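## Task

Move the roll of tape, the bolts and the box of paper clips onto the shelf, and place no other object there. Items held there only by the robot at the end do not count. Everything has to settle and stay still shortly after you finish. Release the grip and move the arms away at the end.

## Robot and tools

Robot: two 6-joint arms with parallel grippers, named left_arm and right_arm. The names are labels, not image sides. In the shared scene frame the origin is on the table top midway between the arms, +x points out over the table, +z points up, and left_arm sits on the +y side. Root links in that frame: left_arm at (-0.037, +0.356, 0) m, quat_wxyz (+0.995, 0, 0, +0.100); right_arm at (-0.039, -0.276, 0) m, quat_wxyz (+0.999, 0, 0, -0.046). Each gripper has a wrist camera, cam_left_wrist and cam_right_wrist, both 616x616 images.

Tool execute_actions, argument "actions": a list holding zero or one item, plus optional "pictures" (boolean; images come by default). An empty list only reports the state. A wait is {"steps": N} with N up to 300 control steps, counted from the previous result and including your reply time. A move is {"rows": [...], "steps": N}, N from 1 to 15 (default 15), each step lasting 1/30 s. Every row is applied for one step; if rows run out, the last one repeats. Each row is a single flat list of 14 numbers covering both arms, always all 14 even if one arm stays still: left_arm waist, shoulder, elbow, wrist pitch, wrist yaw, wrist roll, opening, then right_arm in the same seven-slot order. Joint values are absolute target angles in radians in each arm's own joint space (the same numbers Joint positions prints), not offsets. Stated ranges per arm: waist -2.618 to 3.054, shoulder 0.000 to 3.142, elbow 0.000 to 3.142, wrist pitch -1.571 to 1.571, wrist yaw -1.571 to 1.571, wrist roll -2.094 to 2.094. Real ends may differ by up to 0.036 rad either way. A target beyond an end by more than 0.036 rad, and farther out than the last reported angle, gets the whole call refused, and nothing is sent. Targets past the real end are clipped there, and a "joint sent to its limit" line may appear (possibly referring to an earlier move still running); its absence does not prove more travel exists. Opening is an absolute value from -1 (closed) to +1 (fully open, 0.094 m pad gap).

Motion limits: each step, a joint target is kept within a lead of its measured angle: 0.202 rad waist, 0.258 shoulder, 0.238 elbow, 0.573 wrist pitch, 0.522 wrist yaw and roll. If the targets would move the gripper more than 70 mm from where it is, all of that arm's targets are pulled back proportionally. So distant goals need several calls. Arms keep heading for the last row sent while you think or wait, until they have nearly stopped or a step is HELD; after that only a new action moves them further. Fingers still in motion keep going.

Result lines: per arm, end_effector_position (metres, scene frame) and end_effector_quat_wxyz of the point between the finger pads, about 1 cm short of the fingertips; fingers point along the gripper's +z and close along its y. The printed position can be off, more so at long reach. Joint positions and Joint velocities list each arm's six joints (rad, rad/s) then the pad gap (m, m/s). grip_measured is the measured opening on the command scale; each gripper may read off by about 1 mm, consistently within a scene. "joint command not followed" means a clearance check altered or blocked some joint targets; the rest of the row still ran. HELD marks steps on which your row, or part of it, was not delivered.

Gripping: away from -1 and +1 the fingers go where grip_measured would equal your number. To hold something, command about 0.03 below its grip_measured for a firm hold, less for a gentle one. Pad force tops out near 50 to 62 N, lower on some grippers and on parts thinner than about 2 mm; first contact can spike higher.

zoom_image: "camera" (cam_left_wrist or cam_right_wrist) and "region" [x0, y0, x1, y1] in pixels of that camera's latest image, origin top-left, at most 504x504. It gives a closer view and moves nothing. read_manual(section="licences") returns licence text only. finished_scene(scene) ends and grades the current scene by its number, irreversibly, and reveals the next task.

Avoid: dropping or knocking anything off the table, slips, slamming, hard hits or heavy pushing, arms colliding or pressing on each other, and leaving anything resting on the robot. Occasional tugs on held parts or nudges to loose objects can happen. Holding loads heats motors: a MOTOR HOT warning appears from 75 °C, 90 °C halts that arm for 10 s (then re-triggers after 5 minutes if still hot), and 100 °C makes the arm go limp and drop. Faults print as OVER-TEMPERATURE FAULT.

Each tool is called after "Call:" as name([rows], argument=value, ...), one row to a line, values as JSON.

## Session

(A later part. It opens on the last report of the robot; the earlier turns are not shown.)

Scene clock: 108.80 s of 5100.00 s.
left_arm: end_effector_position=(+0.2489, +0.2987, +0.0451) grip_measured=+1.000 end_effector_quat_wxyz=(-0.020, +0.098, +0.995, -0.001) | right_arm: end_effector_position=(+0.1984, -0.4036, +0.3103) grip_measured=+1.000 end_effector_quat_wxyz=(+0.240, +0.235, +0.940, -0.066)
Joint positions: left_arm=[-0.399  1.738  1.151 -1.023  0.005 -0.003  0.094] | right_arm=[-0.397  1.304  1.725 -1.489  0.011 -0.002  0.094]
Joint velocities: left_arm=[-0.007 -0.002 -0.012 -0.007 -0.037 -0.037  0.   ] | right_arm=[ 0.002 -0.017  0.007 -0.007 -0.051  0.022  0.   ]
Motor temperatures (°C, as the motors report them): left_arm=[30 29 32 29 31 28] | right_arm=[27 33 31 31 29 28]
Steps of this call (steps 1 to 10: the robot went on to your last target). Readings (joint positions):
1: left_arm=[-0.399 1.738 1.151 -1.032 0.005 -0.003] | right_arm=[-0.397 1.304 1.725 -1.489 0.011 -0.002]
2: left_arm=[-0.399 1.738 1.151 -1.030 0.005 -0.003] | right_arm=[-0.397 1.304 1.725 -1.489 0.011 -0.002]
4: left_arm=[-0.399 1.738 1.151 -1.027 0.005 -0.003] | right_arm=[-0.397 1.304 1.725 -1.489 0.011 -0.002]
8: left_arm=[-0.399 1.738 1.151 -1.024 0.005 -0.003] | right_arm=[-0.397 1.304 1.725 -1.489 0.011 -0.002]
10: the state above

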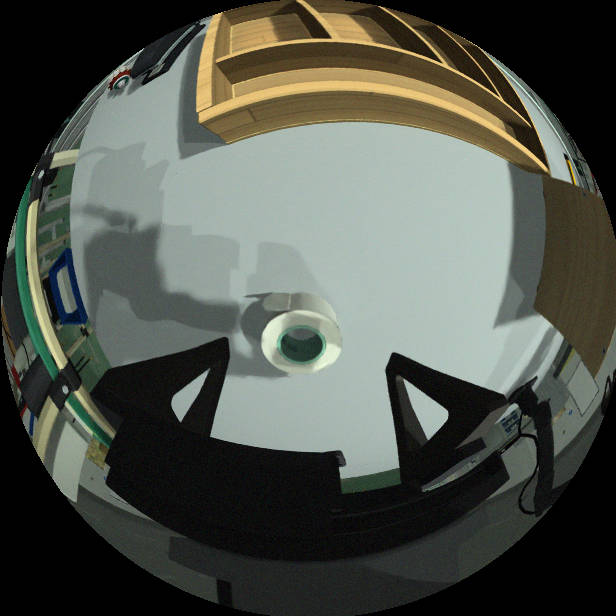

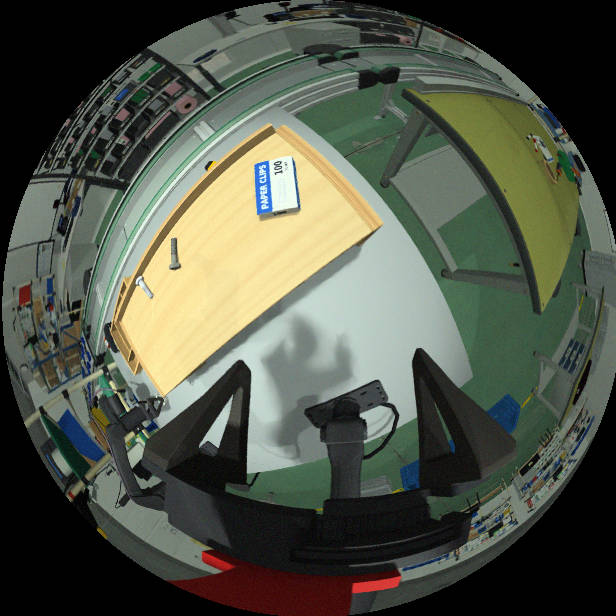

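Call:
execute_actions([
  {"rows":[[-0.38,1.73,1.13,-0.97,0,0,1,-0.4,1.3,1.7,-1.5,0,0,1],[-0.375,1.745,1.1,-0.93,0,0,1,-0.4,1.3,1.7,-1.5,0,0,1],[-0.375,1.76,1.07,-0.9,0,0,1,-0.4,1.3,1.7,-1.5,0,0,1],[-0.375,1.77,1.05,-0.87,0,0,1,-0.4,1.3,1.7,-1.5,0,0,1],[-0.375,1.77,1.05,-0.87,0,0,1,-0.4,1.3,1.7,-1.5,0,0,1],[-0.375,1.77,1.05,-0.87,0,0,1,-0.4,1.3,1.7,-1.5,0,0,1],[-0.375,1.77,1.05,-0.87,0,0,1,-0.4,1.3,1.7,-1.5,0,0,1],[-0.375,1.77,1.05,-0.87,0,0,1,-0.4,1.3,1.7,-1.5,0,0,1],[-0.375,1.77,1.05,-0.87,0,0,0.6,-0.4,1.3,1.7,-1.5,0,0,1],[-0.375,1.77,1.05,-0.87,0,0,0.35,-0.4,1.3,1.7,-1.5,0,0,1],[-0.375,1.77,1.05,-0.87,0,0,0.2,-0.4,1.3,1.7,-1.5,0,0,1],[-0.375,1.77,1.05,-0.87,0,0,0.1,-0.4,1.3,1.7,-1.5,0,0,1],[-0.375,1.77,1.05,-0.87,0,0,0.0,-0.4,1.3,1.7,-1.5,0,0,1]],"steps":15},
])

Call:
execute_actions([
  {"steps":10},
])

Scene clock: 110.77 s of 5100.00 s.
left_arm: end_effector_position=(+0.2418, +0.3046, +0.0104) grip_measured=+0.035 end_effector_quat_wxyz=(-0.027, +0.090, +0.996, +0.000) | right_arm: end_effector_position=(+0.1984, -0.4036, +0.3103) grip_measured=+1.000 end_effector_quat_wxyz=(+0.240, +0.235, +0.940, -0.066)
Joint positions: left_arm=[-0.384  1.778  1.049 -0.896  0.005 -0.003  0.049] | right_arm=[-0.397  1.304  1.725 -1.489  0.011 -0.002  0.094]
Joint velocities: left_arm=[-0.002 -0.012 -0.002  0.066 -0.066  0.007 -0.001] | right_arm=[-0.007 -0.002 -0.012  0.007 -0.051  0.037  0.   ]
Motor temperatures (°C, as the motors report them): left_arm=[30 29 32 29 31 28] | right_arm=[27 32 31 31 29 28]
Steps of this call (steps 1 to 30: the robot went on to your last target; steps 31 to 44: nothing new was sent; steps 45 to 59: all 15 steps of this action). Readings (joint positions):
45: left_arm=[-0.398 1.738 1.149 -1.017 0.005 -0.003] | right_arm=[-0.397 1.304 1.725 -1.489 0.011 -0.002]
46: left_arm=[-0.396 1.738 1.140 -1.003 0.005 -0.003] | right_arm=[-0.397 1.304 1.725 -1.489 0.011 -0.002]
48: left_arm=[-0.389 1.741 1.104 -0.959 0.005 -0.003] | right_arm=[-0.397 1.304 1.725 -1.489 0.011 -0.002]
52: left_arm=[-0.384 1.773 1.053 -0.923 0.005 -0.003] | right_arm=[-0.397 1.304 1.725 -1.489 0.011 -0.002]
59: the state above

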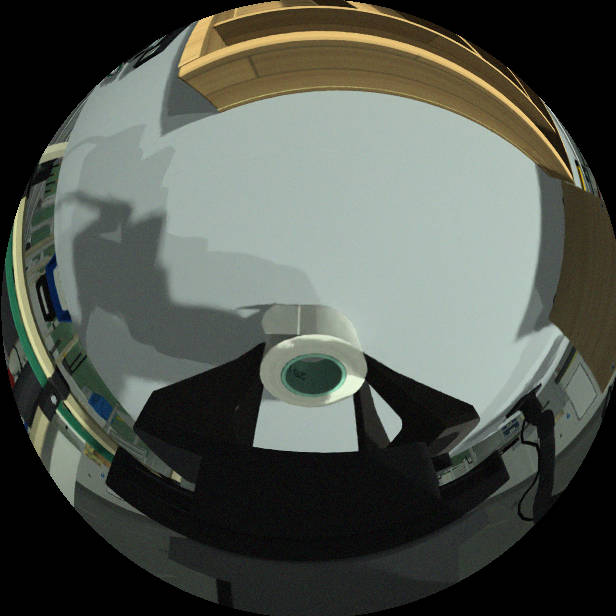

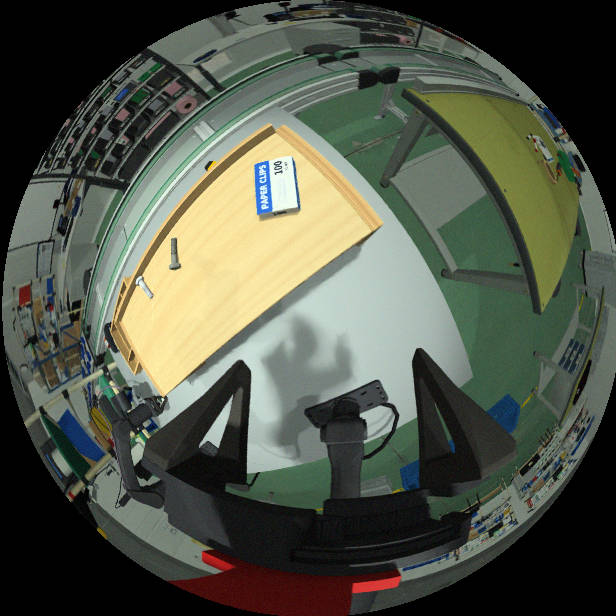

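Scene clock: 111.10 s of 5100.00 s.
left_arm: end_effector_position=(+0.2422, +0.3046, +0.0103) grip_measured=+0.035 end_effector_quat_wxyz=(-0.027, +0.090, +0.996, +0.000) | right_arm: end_effector_position=(+0.1984, -0.4036, +0.3103) grip_measured=+1.000 end_effector_quat_wxyz=(+0.240, +0.235, +0.940, -0.066)
Joint positions: left_arm=[-0.384  1.778  1.049 -0.895  0.005 -0.003  0.049] | right_arm=[-0.397  1.304  1.725 -1.489  0.011 -0.002  0.094]
Joint velocities: left_arm=[ 0.002 -0.002  0.012 -0.007 -0.022 -0.037  0.001] | right_arm=[-0.022 -0.007 -0.007 -0.037  0.051 -0.081  0.   ]
Motor temperatures (°C, as the motors report them): left_arm=[30 30 32 29 31 28] | right_arm=[27 32 31 31 29 28]
Steps of this call (steps 1 to 10: the robot went on to your last target). Readings (joint positions):
1: left_arm=[-0.384 1.778 1.049 -0.895 0.005 -0.003] | right_arm=[-0.397 1.304 1.725 -1.489 0.011 -0.002]
2: left_arm=[-0.384 1.778 1.049 -0.895 0.005 -0.003] | right_arm=[-0.397 1.304 1.725 -1.489 0.011 -0.002]
4: left_arm=[-0.384 1.778 1.049 -0.895 0.005 -0.003] | right_arm=[-0.397 1.304 1.725 -1.489 0.011 -0.002]
8: left_arm=[-0.384 1.778 1.049 -0.895 0.005 -0.003] | right_arm=[-0.397 1.304 1.725 -1.489 0.011 -0.002]
10: the state above

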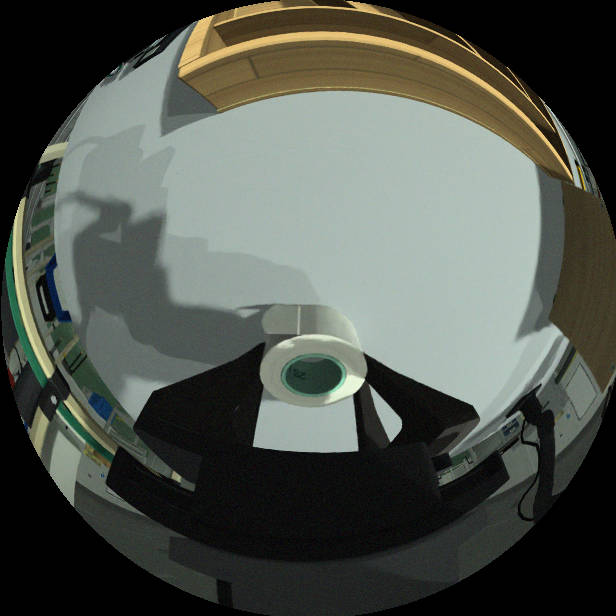

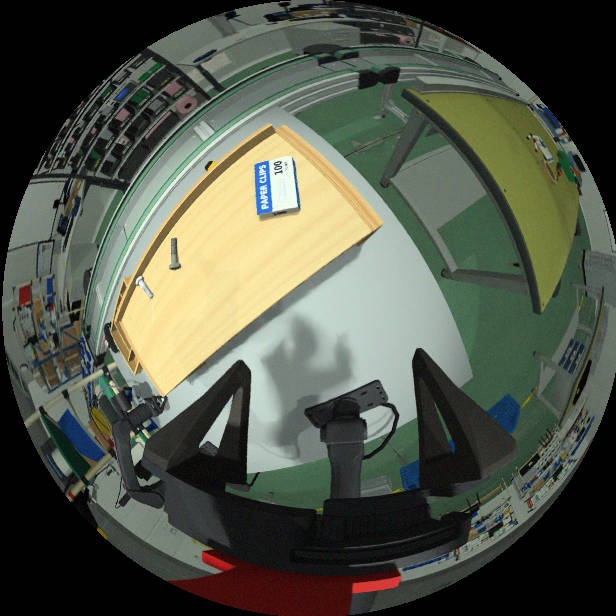

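Call:
execute_actions([
  {"rows":[[-0.375,1.75,1.1,-0.92,0,0,0.0,-0.5,1.3,1.7,-1.5,0,0,1],[-0.375,1.7,1.2,-1.03,0,0,0.0,-0.6,1.3,1.7,-1.5,0,0,1],[-0.375,1.63,1.3,-1.15,0,0,0.0,-0.7,1.3,1.7,-1.5,0,0,1],[-0.375,1.56,1.42,-1.3,0,0,0.0,-0.8,1.3,1.7,-1.5,0,0,1],[-0.4,1.5,1.56,-1.4,0,0,0.0,-0.8,1.3,1.7,-1.5,0,0,1],[-0.45,1.45,1.7,-1.48,0,0,0.0,-0.8,1.3,1.7,-1.5,0,0,1],[-0.55,1.42,1.8,-1.5,0,0,0.0,-0.8,1.3,1.7,-1.5,0,0,1],[-0.7,1.45,1.85,-1.45,0,0,0.0,-0.8,1.3,1.7,-1.5,0,0,1],[-0.85,1.5,1.9,-1.4,0,0,0.0,-0.8,1.3,1.7,-1.5,0,0,1],[-1.0,1.6,2.0,-1.35,0,0,0.0,-0.8,1.3,1.7,-1.5,0,0,1],[-1.05,1.7,2.05,-1.27,0,0,0.0,-0.8,1.3,1.7,-1.5,0,0,1]],"steps":15},
])

Call:
execute_actions([
  {"steps":20},
])

Scene clock: 114.10 s of 5100.00 s.
left_arm: end_effector_position=(+0.2886, +0.1460, +0.2270) grip_measured=+0.035 end_effector_quat_wxyz=(+0.191, +0.278, +0.940, -0.052) | right_arm: end_effector_position=(+0.1304, -0.4856, +0.3103) grip_measured=+1.000 end_effector_quat_wxyz=(+0.222, +0.417, +0.874, -0.111)
Joint positions: left_arm=[-0.781  1.685  1.747 -1.234 -0.01  -0.003  0.049] | right_arm=[-0.797  1.304  1.725 -1.489  0.008 -0.001  0.094]
Joint velocities: left_arm=[-1.521  0.554  1.575 -0.007  0.022 -0.081 -0.   ] | right_arm=[ 0.002 -0.007 -0.002  0.11  -0.081 -0.066  0.   ]
Motor temperatures (°C, as the motors report them): left_arm=[30 30 32 29 31 28] | right_arm=[27 32 31 31 29 28]
Steps of this call (steps 1 to 15: the robot went on to your last target; steps 16 to 75: nothing new was sent; steps 76 to 90: all 15 steps of this action). Readings (joint positions):
76: left_arm=[-0.384 1.778 1.052 -0.899 0.005 -0.003] | right_arm=[-0.413 1.304 1.725 -1.489 0.001 -0.002]
77: left_arm=[-0.384 1.777 1.074 -0.927 0.005 -0.003] | right_arm=[-0.462 1.304 1.725 -1.489 -0.010 -0.003]
79: left_arm=[-0.384 1.752 1.146 -1.002 0.005 -0.003] | right_arm=[-0.608 1.304 1.725 -1.489 -0.011 -0.003]
83: left_arm=[-0.419 1.617 1.296 -1.140 -0.004 -0.003] | right_arm=[-0.793 1.304 1.725 -1.489 0.009 -0.001]
90: the state above

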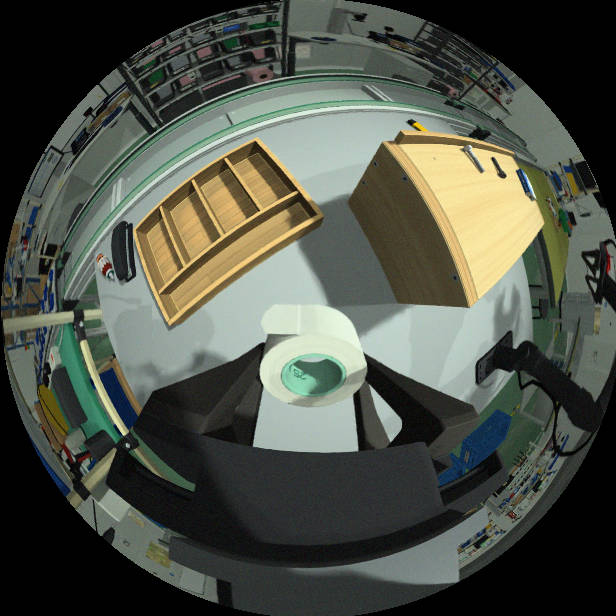

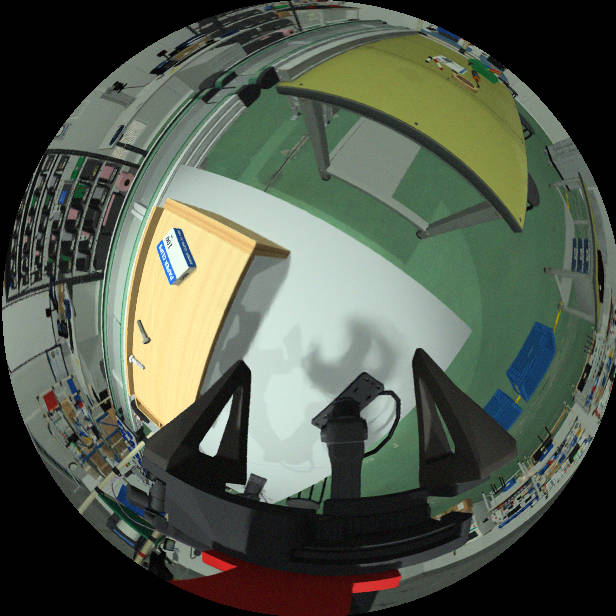

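Scene clock: 114.77 s of 5100.00 s.
left_arm: end_effector_position=(+0.2347, +0.0426, +0.3159) grip_measured=+0.035 end_effector_quat_wxyz=(+0.282, +0.395, +0.864, -0.132) | right_arm: end_effector_position=(+0.1304, -0.4856, +0.3103) grip_measured=+1.000 end_effector_quat_wxyz=(+0.222, +0.417, +0.874, -0.111)
Joint positions: left_arm=[-1.057  1.705  2.034 -1.266  0.006 -0.003  0.049] | right_arm=[-0.797  1.304  1.725 -1.489  0.008 -0.001  0.094]
Joint velocities: left_arm=[ 0.002  0.012 -0.012 -0.051 -0.037 -0.066  0.   ] | right_arm=[-0.012 -0.002 -0.002  0.007 -0.007 -0.051  0.   ]
Motor temperatures (°C, as the motors report them): left_arm=[30 30 32 29 31 28] | right_arm=[27 32 31 31 29 28]
Steps of this call (steps 1 to 20: the robot went on to your last target). Readings (joint positions):
1: left_arm=[-0.835 1.701 1.801 -1.233 -0.009 -0.003] | right_arm=[-0.797 1.304 1.725 -1.489 0.008 -0.001]
2: left_arm=[-0.887 1.713 1.852 -1.234 -0.008 -0.003] | right_arm=[-0.797 1.304 1.725 -1.489 0.008 -0.001]
4: left_arm=[-0.985 1.724 1.946 -1.236 -0.005 -0.003] | right_arm=[-0.797 1.304 1.725 -1.489 0.008 -0.001]
8: left_arm=[-1.074 1.707 2.030 -1.237 0.014 -0.003] | right_arm=[-0.797 1.304 1.725 -1.489 0.008 -0.001]
20: the state above

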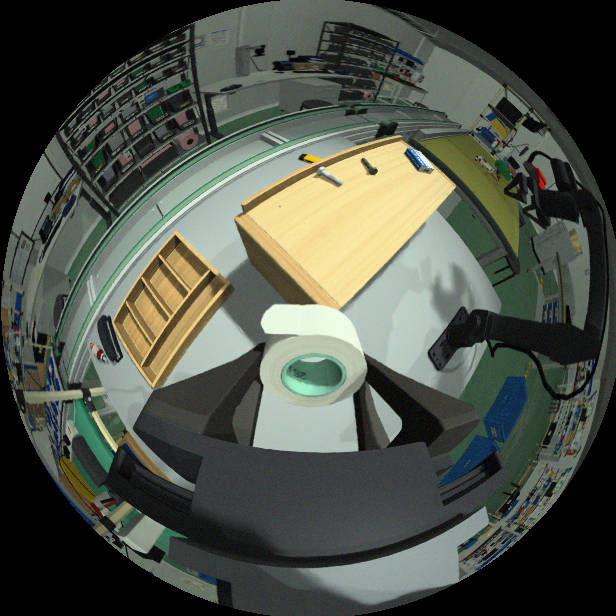

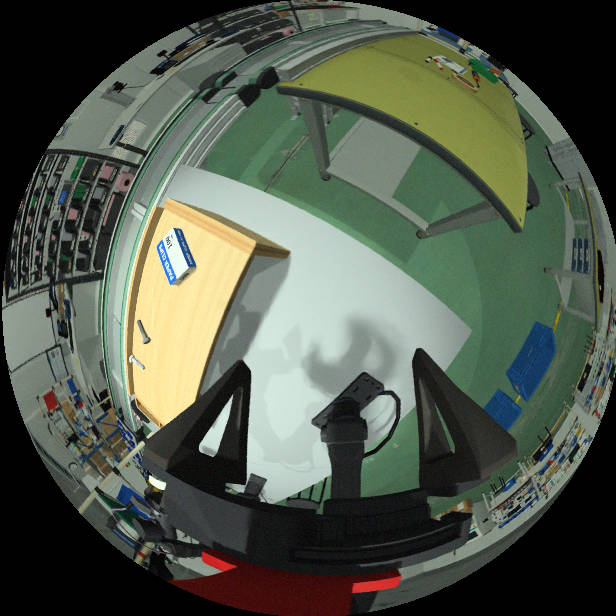

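Call:
execute_actions([
  {"rows":[[-1.02,1.77,2.07,-1.2,0,0,0.0,-0.8,1.3,1.7,-1.5,0,0,1],[-1.0,1.84,2.1,-1.13,0,0,0.0,-0.8,1.3,1.7,-1.5,0,0,1],[-0.98,1.9,2.13,-1.08,0,0,0.0,-0.8,1.3,1.7,-1.5,0,0,1],[-0.98,1.96,2.18,-1.06,0,0,0.0,-0.8,1.3,1.7,-1.5,0,0,1],[-0.98,2.02,2.24,-1.05,0,0,0.0,-0.8,1.3,1.7,-1.5,0,0,1],[-0.98,2.08,2.31,-1.04,0,0,0.0,-0.8,1.3,1.7,-1.5,0,0,1],[-0.98,2.14,2.4,-1.02,0,0,0.0,-0.8,1.3,1.7,-1.5,0,0,1]],"steps":15},
])

Call:
execute_actions([
  {"steps":12},
])

Scene clock: 116.73 s of 5100.00 s.
left_arm: end_effector_position=(+0.3619, -0.0390, +0.2303) grip_measured=+0.035 end_effector_quat_wxyz=(+0.298, +0.360, +0.875, -0.125) | right_arm: end_effector_position=(+0.1304, -0.4856, +0.3103) grip_measured=+1.000 end_effector_quat_wxyz=(+0.222, +0.417, +0.874, -0.111)
Joint positions: left_arm=[-0.982  2.203  2.35  -1.061  0.003 -0.003  0.049] | right_arm=[-0.797  1.304  1.725 -1.489  0.008 -0.001  0.094]
Joint velocities: left_arm=[ 0.007 -0.144  0.076  0.037 -0.095  0.051 -0.001] | right_arm=[ 0.007 -0.002 -0.007 -0.007  0.037 -0.037  0.   ]
Motor temperatures (°C, as the motors report them): left_arm=[30 30 32 30 31 28] | right_arm=[27 32 31 31 29 28]
Steps of this call (steps 1 to 15: the robot went on to your last target; steps 16 to 44: nothing new was sent; steps 45 to 59: all 15 steps of this action). Readings (joint positions):
45: left_arm=[-1.055 1.711 2.038 -1.268 0.007 -0.003] | right_arm=[-0.797 1.304 1.725 -1.489 0.008 -0.001]
46: left_arm=[-1.047 1.731 2.054 -1.261 0.008 -0.003] | right_arm=[-0.797 1.304 1.725 -1.489 0.008 -0.001]
48: left_arm=[-1.021 1.806 2.111 -1.215 0.008 -0.003] | right_arm=[-0.797 1.304 1.725 -1.489 0.008 -0.001]
52: left_arm=[-0.986 2.063 2.315 -1.119 0.004 -0.003] | right_arm=[-0.797 1.304 1.725 -1.489 0.008 -0.001]
59: the state above

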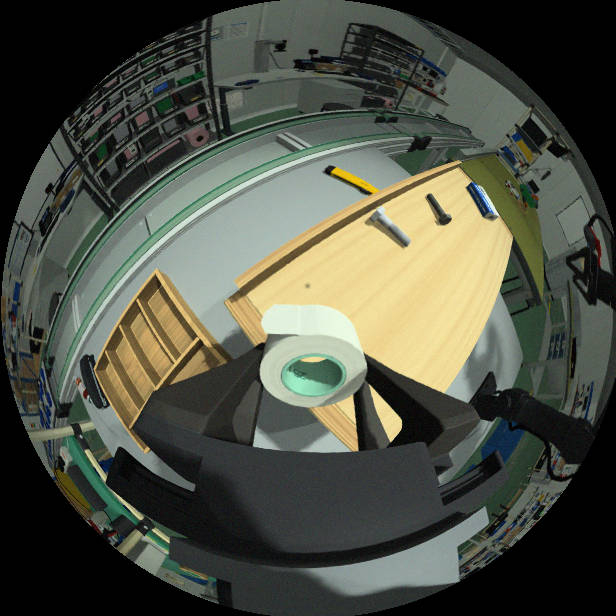

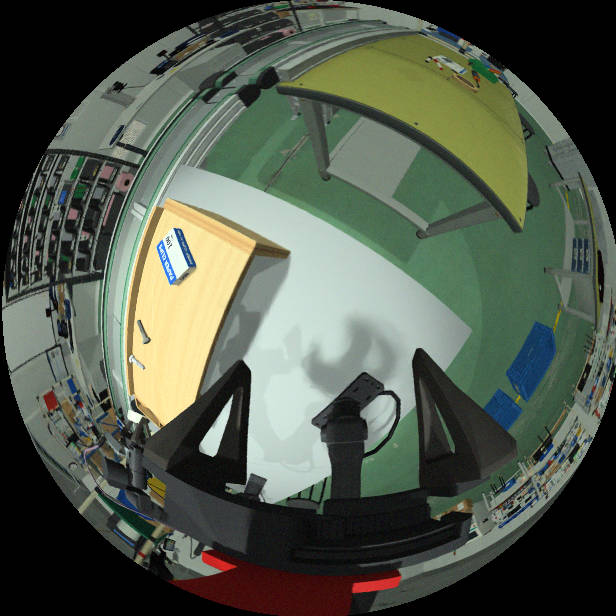

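Scene clock: 117.13 s of 5100.00 s.
left_arm: end_effector_position=(+0.3619, -0.0389, +0.2657) grip_measured=+0.035 end_effector_quat_wxyz=(+0.334, +0.354, +0.862, -0.140) | right_arm: end_effector_position=(+0.1304, -0.4856, +0.3103) grip_measured=+1.000 end_effector_quat_wxyz=(+0.222, +0.417, +0.874, -0.111)
Joint positions: left_arm=[-0.982  2.16   2.375 -1.044  0.003 -0.003  0.049] | right_arm=[-0.797  1.304  1.725 -1.489  0.008 -0.001  0.094]
Joint velocities: left_arm=[ 0.007  0.002  0.002  0.022  0.007 -0.066  0.002] | right_arm=[-0.002 -0.017 -0.012 -0.037  0.007  0.051  0.   ]
Motor temperatures (°C, as the motors report them): left_arm=[30 30 32 30 31 28] | right_arm=[27 32 31 31 29 28]
Steps of this call (steps 1 to 12: the robot went on to your last target). Readings (joint positions):
1: left_arm=[-0.982 2.198 2.354 -1.060 0.003 -0.003] | right_arm=[-0.797 1.304 1.725 -1.489 0.008 -0.001]
2: left_arm=[-0.982 2.192 2.358 -1.060 0.003 -0.003] | right_arm=[-0.797 1.304 1.725 -1.489 0.008 -0.001]
4: left_arm=[-0.982 2.179 2.365 -1.055 0.003 -0.003] | right_arm=[-0.797 1.304 1.725 -1.489 0.008 -0.001]
8: left_arm=[-0.982 2.162 2.374 -1.046 0.003 -0.003] | right_arm=[-0.797 1.304 1.725 -1.489 0.008 -0.001]
12: the state above

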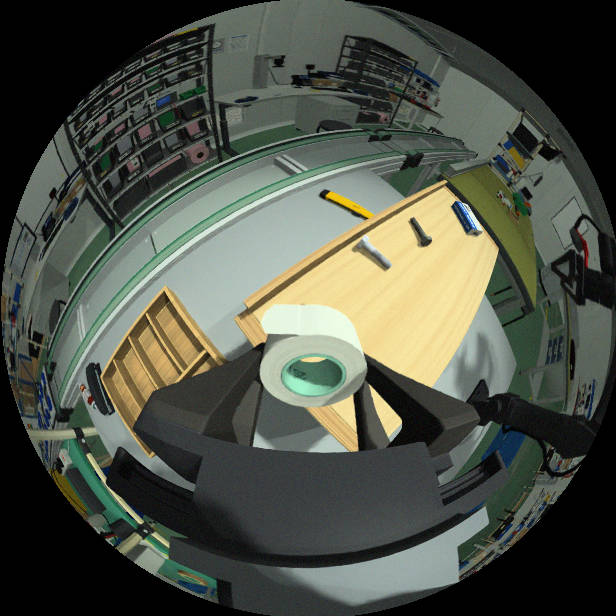

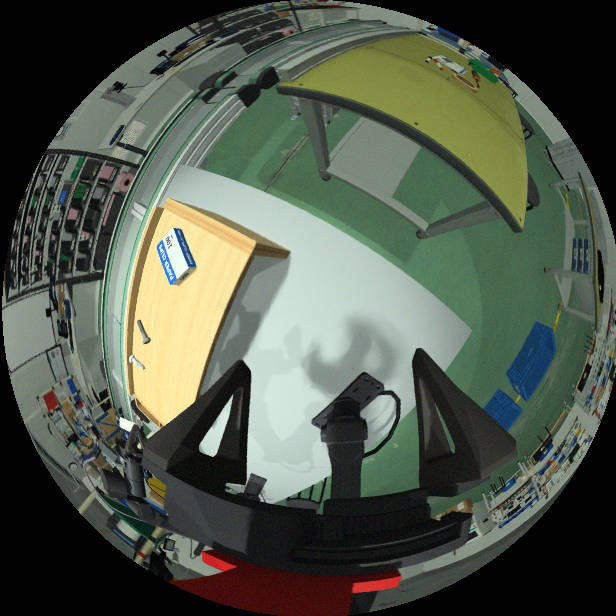

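Call:
execute_actions([
  {"rows":[[-1.03,2.15,2.42,-1.03,0,0,0.0,-0.8,1.3,1.7,-1.5,0,0,1],[-1.08,2.17,2.46,-1.03,0,0,0.0,-0.8,1.3,1.7,-1.5,0,0,1],[-1.12,2.19,2.49,-1.03,0,0,0.0,-0.8,1.3,1.7,-1.5,0,0,1]],"steps":15},
])

Call:
execute_actions([
  {"steps":10},
])

Scene clock: 118.53 s of 5100.00 s.
left_arm: end_effector_position=(+0.3036, -0.1032, +0.2809) grip_measured=+0.035 end_effector_quat_wxyz=(+0.343, +0.415, +0.824, -0.177) | right_arm: end_effector_position=(+0.1304, -0.4856, +0.3103) grip_measured=+1.000 end_effector_quat_wxyz=(+0.222, +0.417, +0.874, -0.111)
Joint positions: left_arm=[-1.133  2.193  2.459 -1.043  0.008 -0.003  0.049] | right_arm=[-0.797  1.304  1.725 -1.489  0.008 -0.001  0.094]
Joint velocities: left_arm=[ 0.1   -0.012 -0.007 -0.007 -0.022 -0.037  0.001] | right_arm=[ 0.002  0.012 -0.007 -0.007  0.051 -0.066  0.   ]
Motor temperatures (°C, as the motors report them): left_arm=[30 31 33 30 31 28] | right_arm=[27 32 31 31 29 28]
Steps of this call (steps 1 to 27: the robot went on to your last target; steps 28 to 42: all 15 steps of this action). Readings (joint positions):
28: left_arm=[-0.985 2.160 2.377 -1.044 0.001 -0.003] | right_arm=[-0.797 1.304 1.725 -1.489 0.008 -0.001]
29: left_arm=[-0.994 2.166 2.390 -1.048 -0.004 -0.003] | right_arm=[-0.797 1.304 1.725 -1.489 0.008 -0.001]
31: left_arm=[-1.034 2.185 2.435 -1.047 -0.010 -0.003] | right_arm=[-0.797 1.304 1.725 -1.489 0.008 -0.001]
35: left_arm=[-1.128 2.193 2.458 -1.043 0.000 -0.003] | right_arm=[-0.797 1.304 1.725 -1.489 0.008 -0.001]
42: the state above

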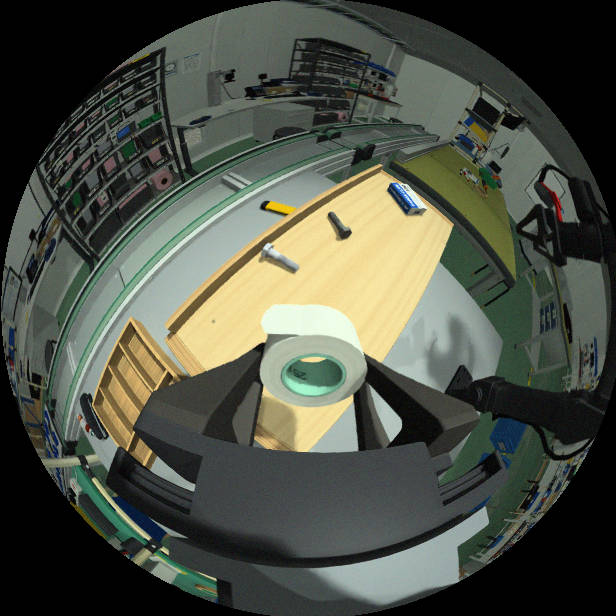

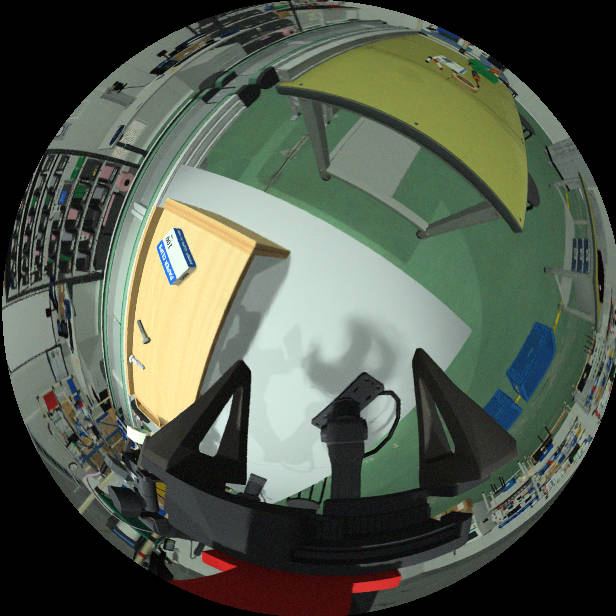

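Scene clock: 118.87 s of 5100.00 s.
left_arm: end_effector_position=(+0.3080, -0.0999, +0.2809) grip_measured=+0.035 end_effector_quat_wxyz=(+0.345, +0.411, +0.826, -0.175) | right_arm: end_effector_position=(+0.1304, -0.4856, +0.3103) grip_measured=+1.000 end_effector_quat_wxyz=(+0.222, +0.417, +0.874, -0.111)
Joint positions: left_arm=[-1.124  2.193  2.459 -1.043  0.004 -0.003  0.049] | right_arm=[-0.797  1.304  1.725 -1.489  0.008 -0.001  0.094]
Joint velocities: left_arm=[-0.007 -0.002 -0.007  0.066  0.037 -0.051 -0.   ] | right_arm=[-0.002 -0.017 -0.017 -0.051 -0.066  0.037  0.   ]
Motor temperatures (°C, as the motors report them): left_arm=[30 31 33 30 31 28] | right_arm=[27 32 31 31 29 28]
Steps of this call (steps 1 to 10: the robot went on to your last target). Readings (joint positions):
1: left_arm=[-1.129 2.193 2.459 -1.043 0.006 -0.003] | right_arm=[-0.797 1.304 1.725 -1.489 0.008 -0.001]
2: left_arm=[-1.127 2.193 2.459 -1.043 0.006 -0.003] | right_arm=[-0.797 1.304 1.725 -1.489 0.008 -0.001]
4: left_arm=[-1.124 2.193 2.459 -1.043 0.004 -0.003] | right_arm=[-0.797 1.304 1.725 -1.489 0.008 -0.001]
8: left_arm=[-1.124 2.193 2.459 -1.043 0.004 -0.003] | right_arm=[-0.797 1.304 1.725 -1.489 0.008 -0.001]
10: the state above

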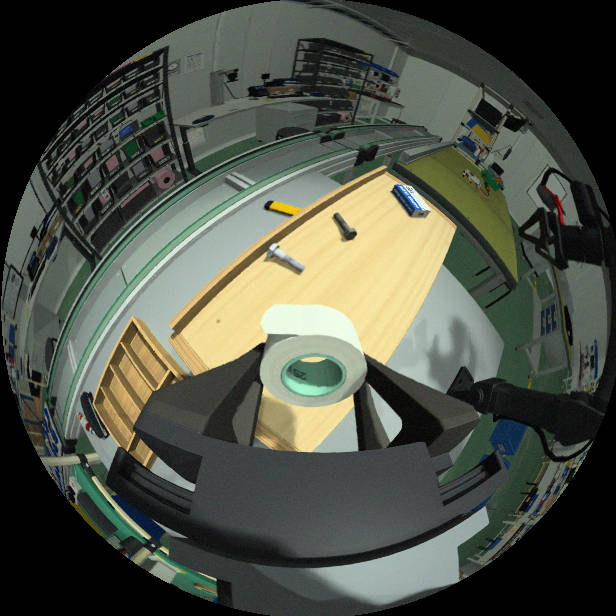

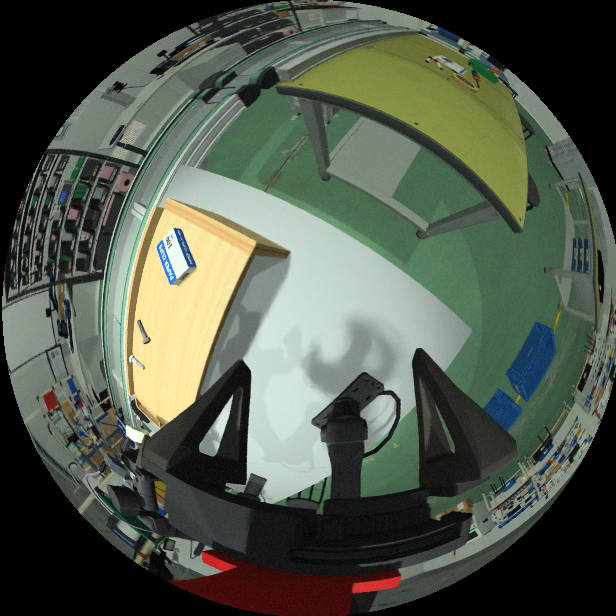

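Call:
execute_actions([
  {"rows":[[-1.08,2.2,2.48,-1.04,0,0,0.0,-0.8,1.3,1.7,-1.5,0,0,1],[-1.06,2.22,2.48,-1.05,0,0,0.0,-0.8,1.3,1.7,-1.5,0,0,1],[-1.06,2.24,2.48,-1.06,0,0,0.0,-0.8,1.3,1.7,-1.5,0,0,1],[-1.06,2.255,2.48,-1.07,0,0,0.0,-0.8,1.3,1.7,-1.5,0,0,1],[-1.06,2.27,2.48,-1.07,0,0,0.0,-0.8,1.3,1.7,-1.5,0,0,1]],"steps":15},
])

Call:
execute_actions([
  {"steps":10},
])

Scene clock: 120.40 s of 5100.00 s.
left_arm: end_effector_position=(+0.3443, -0.0803, +0.2161) grip_measured=+0.035 end_effector_quat_wxyz=(+0.292, +0.391, +0.862, -0.134) | right_arm: end_effector_position=(+0.1304, -0.4856, +0.3103) grip_measured=+1.000 end_effector_quat_wxyz=(+0.222, +0.417, +0.874, -0.111)
Joint positions: left_arm=[-1.055  2.3    2.459 -1.076  0.    -0.003  0.049] | right_arm=[-0.797  1.304  1.725 -1.489  0.008 -0.001  0.094]
Joint velocities: left_arm=[-0.002 -0.056 -0.012  0.022  0.037  0.022 -0.   ] | right_arm=[ 0.007  0.007  0.002 -0.007  0.022  0.081  0.   ]
Motor temperatures (°C, as the motors report them): left_arm=[30 31 33 31 31 28] | right_arm=[27 32 31 31 29 28]
Steps of this call (steps 1 to 15: the robot went on to your last target; steps 16 to 31: nothing new was sent; steps 32 to 46: all 15 steps of this action). Readings (joint positions):
32: left_arm=[-1.121 2.194 2.459 -1.043 0.005 -0.003] | right_arm=[-0.797 1.304 1.725 -1.489 0.008 -0.001]
33: left_arm=[-1.116 2.197 2.459 -1.043 0.006 -0.003] | right_arm=[-0.797 1.304 1.725 -1.489 0.008 -0.001]
35: left_arm=[-1.096 2.210 2.459 -1.044 0.007 -0.003] | right_arm=[-0.797 1.304 1.725 -1.489 0.008 -0.001]
39: left_arm=[-1.059 2.266 2.459 -1.054 0.002 -0.003] | right_arm=[-0.797 1.304 1.725 -1.489 0.008 -0.001]
46: the state above

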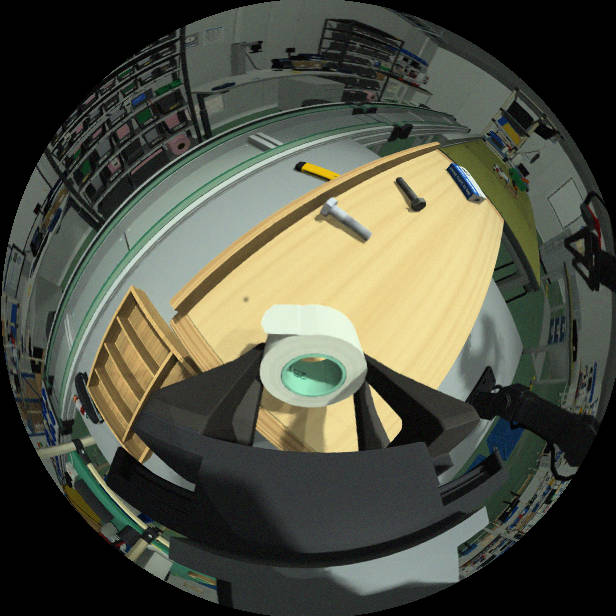

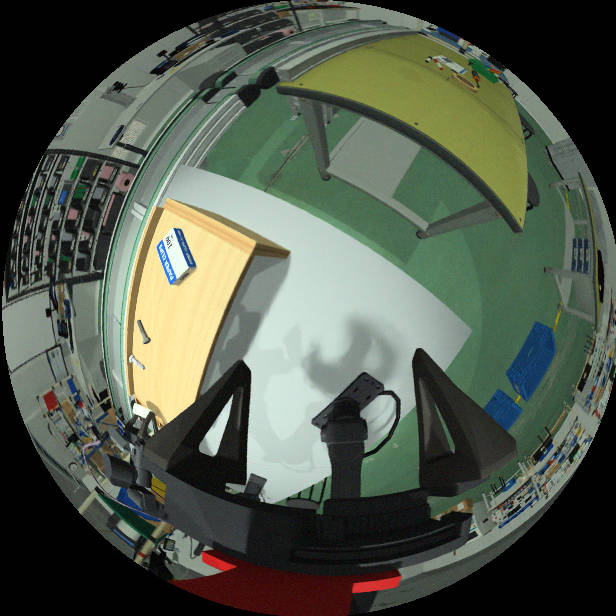

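Scene clock: 120.73 s of 5100.00 s.
left_arm: end_effector_position=(+0.3443, -0.0803, +0.2167) grip_measured=+0.035 end_effector_quat_wxyz=(+0.292, +0.391, +0.862, -0.134) | right_arm: end_effector_position=(+0.1304, -0.4856, +0.3103) grip_measured=+1.000 end_effector_quat_wxyz=(+0.222, +0.417, +0.874, -0.111)
Joint positions: left_arm=[-1.055  2.299  2.459 -1.076  0.    -0.003  0.049] | right_arm=[-0.797  1.304  1.725 -1.489  0.008 -0.001  0.094]
Joint velocities: left_arm=[-0.012  0.002 -0.002 -0.007 -0.007 -0.022  0.   ] | right_arm=[ 0.002  0.002 -0.002 -0.081  0.066 -0.022  0.   ]
Motor temperatures (°C, as the motors report them): left_arm=[30 32 33 31 31 28] | right_arm=[27 32 31 31 29 28]
Steps of this call (steps 1 to 10: the robot went on to your last target). Readings (joint positions):
1: left_arm=[-1.055 2.299 2.459 -1.076 0.000 -0.003] | right_arm=[-0.797 1.304 1.725 -1.489 0.008 -0.001]
2: left_arm=[-1.055 2.299 2.459 -1.076 0.000 -0.003] | right_arm=[-0.797 1.304 1.725 -1.489 0.008 -0.001]
4: left_arm=[-1.055 2.299 2.459 -1.076 0.000 -0.003] | right_arm=[-0.797 1.304 1.725 -1.489 0.008 -0.001]
8: left_arm=[-1.055 2.299 2.459 -1.076 0.000 -0.003] | right_arm=[-0.797 1.304 1.725 -1.489 0.008 -0.001]
10: the state above

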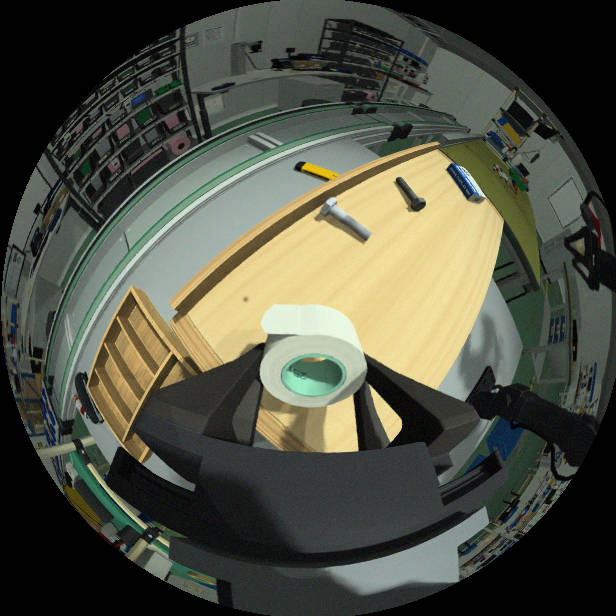

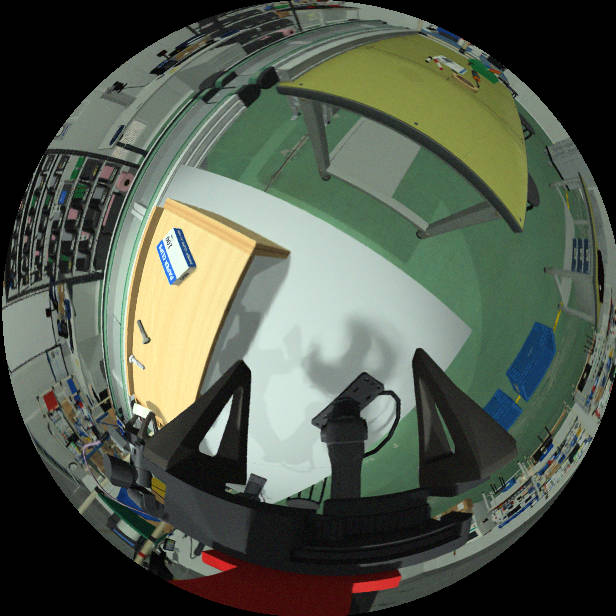

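Call:
execute_actions([
  {"rows":[[-1.06,2.27,2.48,-1.07,0,0,0.2,-0.8,1.3,1.7,-1.5,0,0,1],[-1.06,2.27,2.48,-1.07,0,0,0.2,-0.8,1.3,1.7,-1.5,0,0,1],[-1.06,2.27,2.48,-1.07,0,0,0.2,-0.8,1.3,1.7,-1.5,0,0,1],[-1.06,2.27,2.48,-1.07,0,0,0.4,-0.8,1.3,1.7,-1.5,0,0,1],[-1.06,2.27,2.48,-1.07,0,0,0.4,-0.8,1.3,1.7,-1.5,0,0,1],[-1.06,2.27,2.48,-1.07,0,0,0.7,-0.8,1.3,1.7,-1.5,0,0,1]],"steps":15},
])

Call:
execute_actions([
  {"rows":[[-1.06,2.1,2.35,-1.1,0,0,0.7,-0.8,1.3,1.7,-1.5,0,0,1]],"steps":15},
])

Call:
execute_actions([
  {"rows":[[-1.06,1.75,2.1,-1.27,0,0,0.9,-0.8,1.3,1.7,-1.5,0,0,1]],"steps":15},
])

Scene clock: 124.30 s of 5100.00 s.
left_arm: end_effector_position=(+0.3443, -0.0803, +0.2167) grip_measured=+0.698 end_effector_quat_wxyz=(+0.292, +0.391, +0.862, -0.134) | right_arm: end_effector_position=(+0.1304, -0.4856, +0.3103) grip_measured=+1.000 end_effector_quat_wxyz=(+0.222, +0.417, +0.874, -0.111)
Joint positions: left_arm=[-1.055  2.299  2.459 -1.076  0.    -0.003  0.08 ] | right_arm=[-0.797  1.304  1.725 -1.489  0.008 -0.001  0.094]
Joint velocities: left_arm=[ 0.002  0.002  0.007  0.037 -0.081 -0.022  0.001] | right_arm=[ 0.012 -0.002  0.002 -0.081 -0.022 -0.081  0.   ]
Motor temperatures (°C, as the motors report them): left_arm=[30 33 33 31 31 28] | right_arm=[27 31 31 31 29 28]
Steps of this call (steps 1 to 15: the robot went on to your last target; steps 16 to 90: nothing new was sent; then 0.07 s passed at rest; steps 91 to 105: all 15 steps of this action). Readings (joint positions):
91: left_arm=[-1.055 2.299 2.459 -1.076 0.000 -0.003] | right_arm=[-0.797 1.304 1.725 -1.489 0.008 -0.001]
92: left_arm=[-1.055 2.299 2.459 -1.076 0.000 -0.003] | right_arm=[-0.797 1.304 1.725 -1.489 0.008 -0.001]
94: left_arm=[-1.055 2.299 2.459 -1.076 0.000 -0.003] | right_arm=[-0.797 1.304 1.725 -1.489 0.008 -0.001]
98: left_arm=[-1.055 2.299 2.459 -1.076 0.000 -0.003] | right_arm=[-0.797 1.304 1.725 -1.489 0.008 -0.001]
105: the state above

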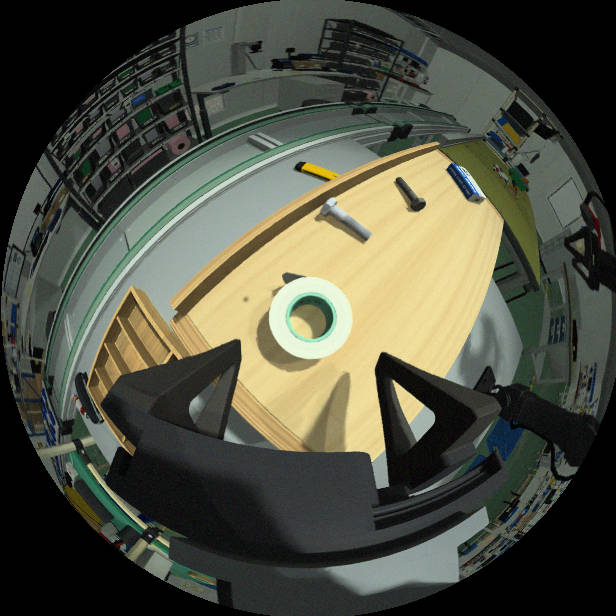

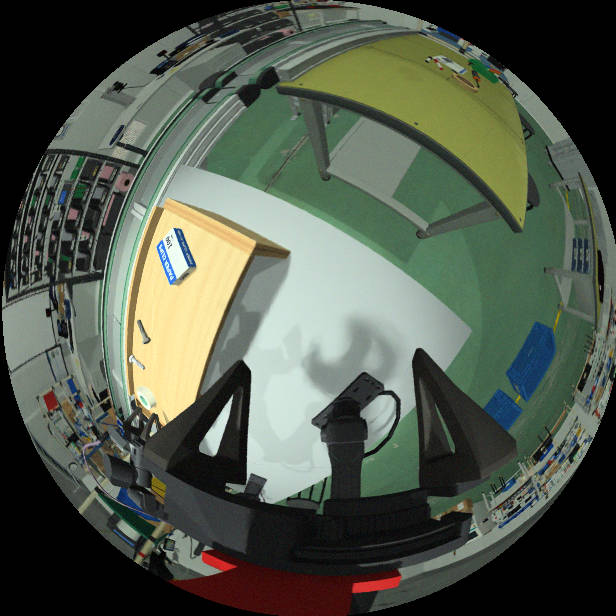

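Scene clock: 124.80 s of 5100.00 s.
left_arm: end_effector_position=(+0.3177, -0.0497, +0.2745) grip_measured=+0.698 end_effector_quat_wxyz=(+0.315, +0.388, +0.854, -0.144) | right_arm: end_effector_position=(+0.1304, -0.4856, +0.3103) grip_measured=+1.000 end_effector_quat_wxyz=(+0.222, +0.417, +0.874, -0.111)
Joint positions: left_arm=[-1.055  2.103  2.346 -1.106  0.    -0.003  0.08 ] | right_arm=[-0.797  1.304  1.725 -1.489  0.008 -0.001  0.094]
Joint velocities: left_arm=[-0.007  0.056  0.007  0.007 -0.022 -0.051 -0.   ] | right_arm=[ 0.002 -0.007 -0.002 -0.037 -0.022 -0.095  0.   ]
Motor temperatures (°C, as the motors report them): left_arm=[30 33 33 31 31 28] | right_arm=[27 31 31 31 29 28]
Steps of this call (steps 1 to 15: all 15 steps of this action). Readings (joint positions):
1: left_arm=[-1.055 2.275 2.426 -1.065 0.000 -0.003] | right_arm=[-0.797 1.304 1.725 -1.489 0.008 -0.001]
2: left_arm=[-1.055 2.242 2.381 -1.076 0.000 -0.003] | right_arm=[-0.797 1.304 1.725 -1.489 0.008 -0.001]
4: left_arm=[-1.055 2.186 2.346 -1.105 0.000 -0.003] | right_arm=[-0.797 1.304 1.725 -1.489 0.008 -0.001]
8: left_arm=[-1.055 2.109 2.346 -1.107 0.000 -0.003] | right_arm=[-0.797 1.304 1.725 -1.489 0.008 -0.001]
15: the state above

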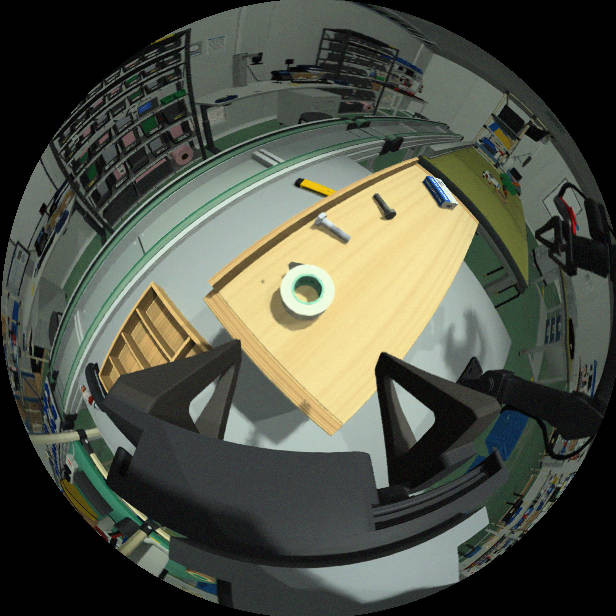

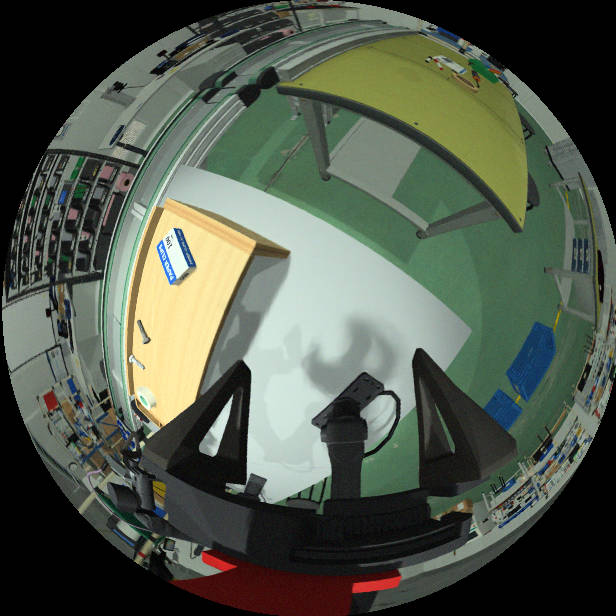

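Scene clock: 125.30 s of 5100.00 s.
left_arm: end_effector_position=(+0.2447, +0.0342, +0.3291) grip_measured=+0.898 end_effector_quat_wxyz=(+0.304, +0.390, +0.858, -0.139) | right_arm: end_effector_position=(+0.1304, -0.4856, +0.3103) grip_measured=+1.000 end_effector_quat_wxyz=(+0.222, +0.417, +0.874, -0.111)
Joint positions: left_arm=[-1.055  1.737  2.1   -1.254  0.    -0.003  0.089] | right_arm=[-0.797  1.304  1.725 -1.489  0.008 -0.001  0.094]
Joint velocities: left_arm=[ 0.002  0.178 -0.002 -0.051 -0.022 -0.051 -0.   ] | right_arm=[-0.007 -0.007 -0.002  0.022 -0.051 -0.022  0.   ]
Motor temperatures (°C, as the motors report them): left_arm=[30 33 33 31 31 28] | right_arm=[27 31 31 31 29 28]
Steps of this call (steps 1 to 15: all 15 steps of this action). Readings (joint positions):
1: left_arm=[-1.055 2.072 2.293 -1.092 0.000 -0.003] | right_arm=[-0.797 1.304 1.725 -1.489 0.008 -0.001]
2: left_arm=[-1.055 2.026 2.221 -1.114 0.000 -0.003] | right_arm=[-0.797 1.304 1.725 -1.489 0.008 -0.001]
4: left_arm=[-1.055 1.941 2.134 -1.182 0.000 -0.003] | right_arm=[-0.797 1.304 1.725 -1.489 0.008 -0.001]
8: left_arm=[-1.055 1.791 2.100 -1.242 0.000 -0.003] | right_arm=[-0.797 1.304 1.725 -1.489 0.008 -0.001]
15: the state above

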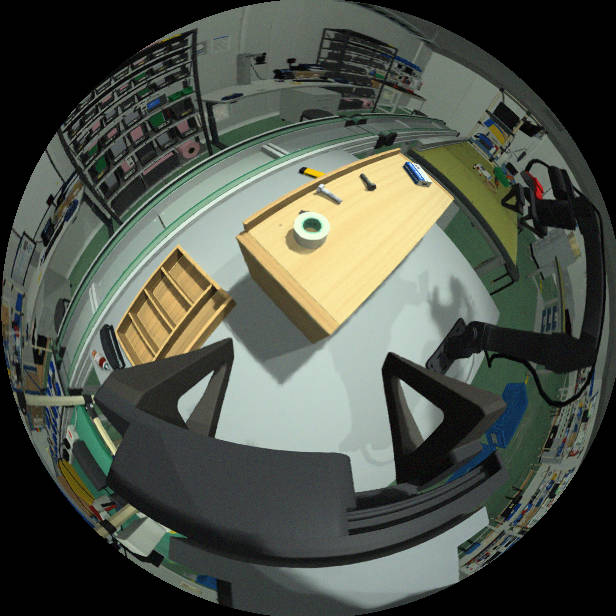

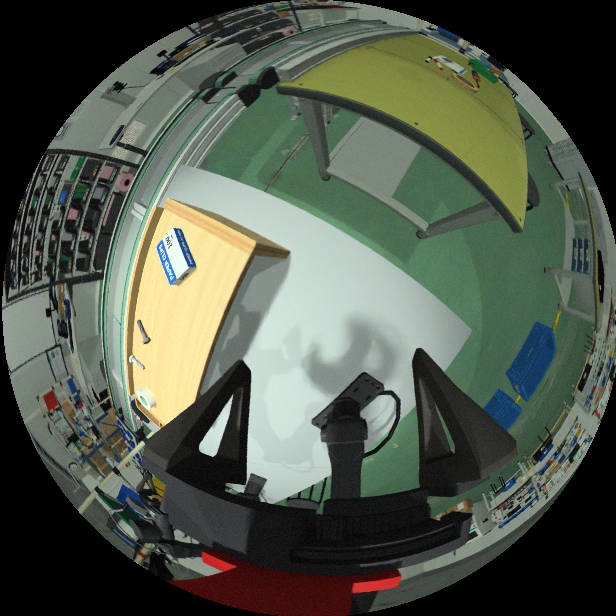

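All in place and clear.

Call:
finished_scene(scene=2)

The scene is finished: the task was done.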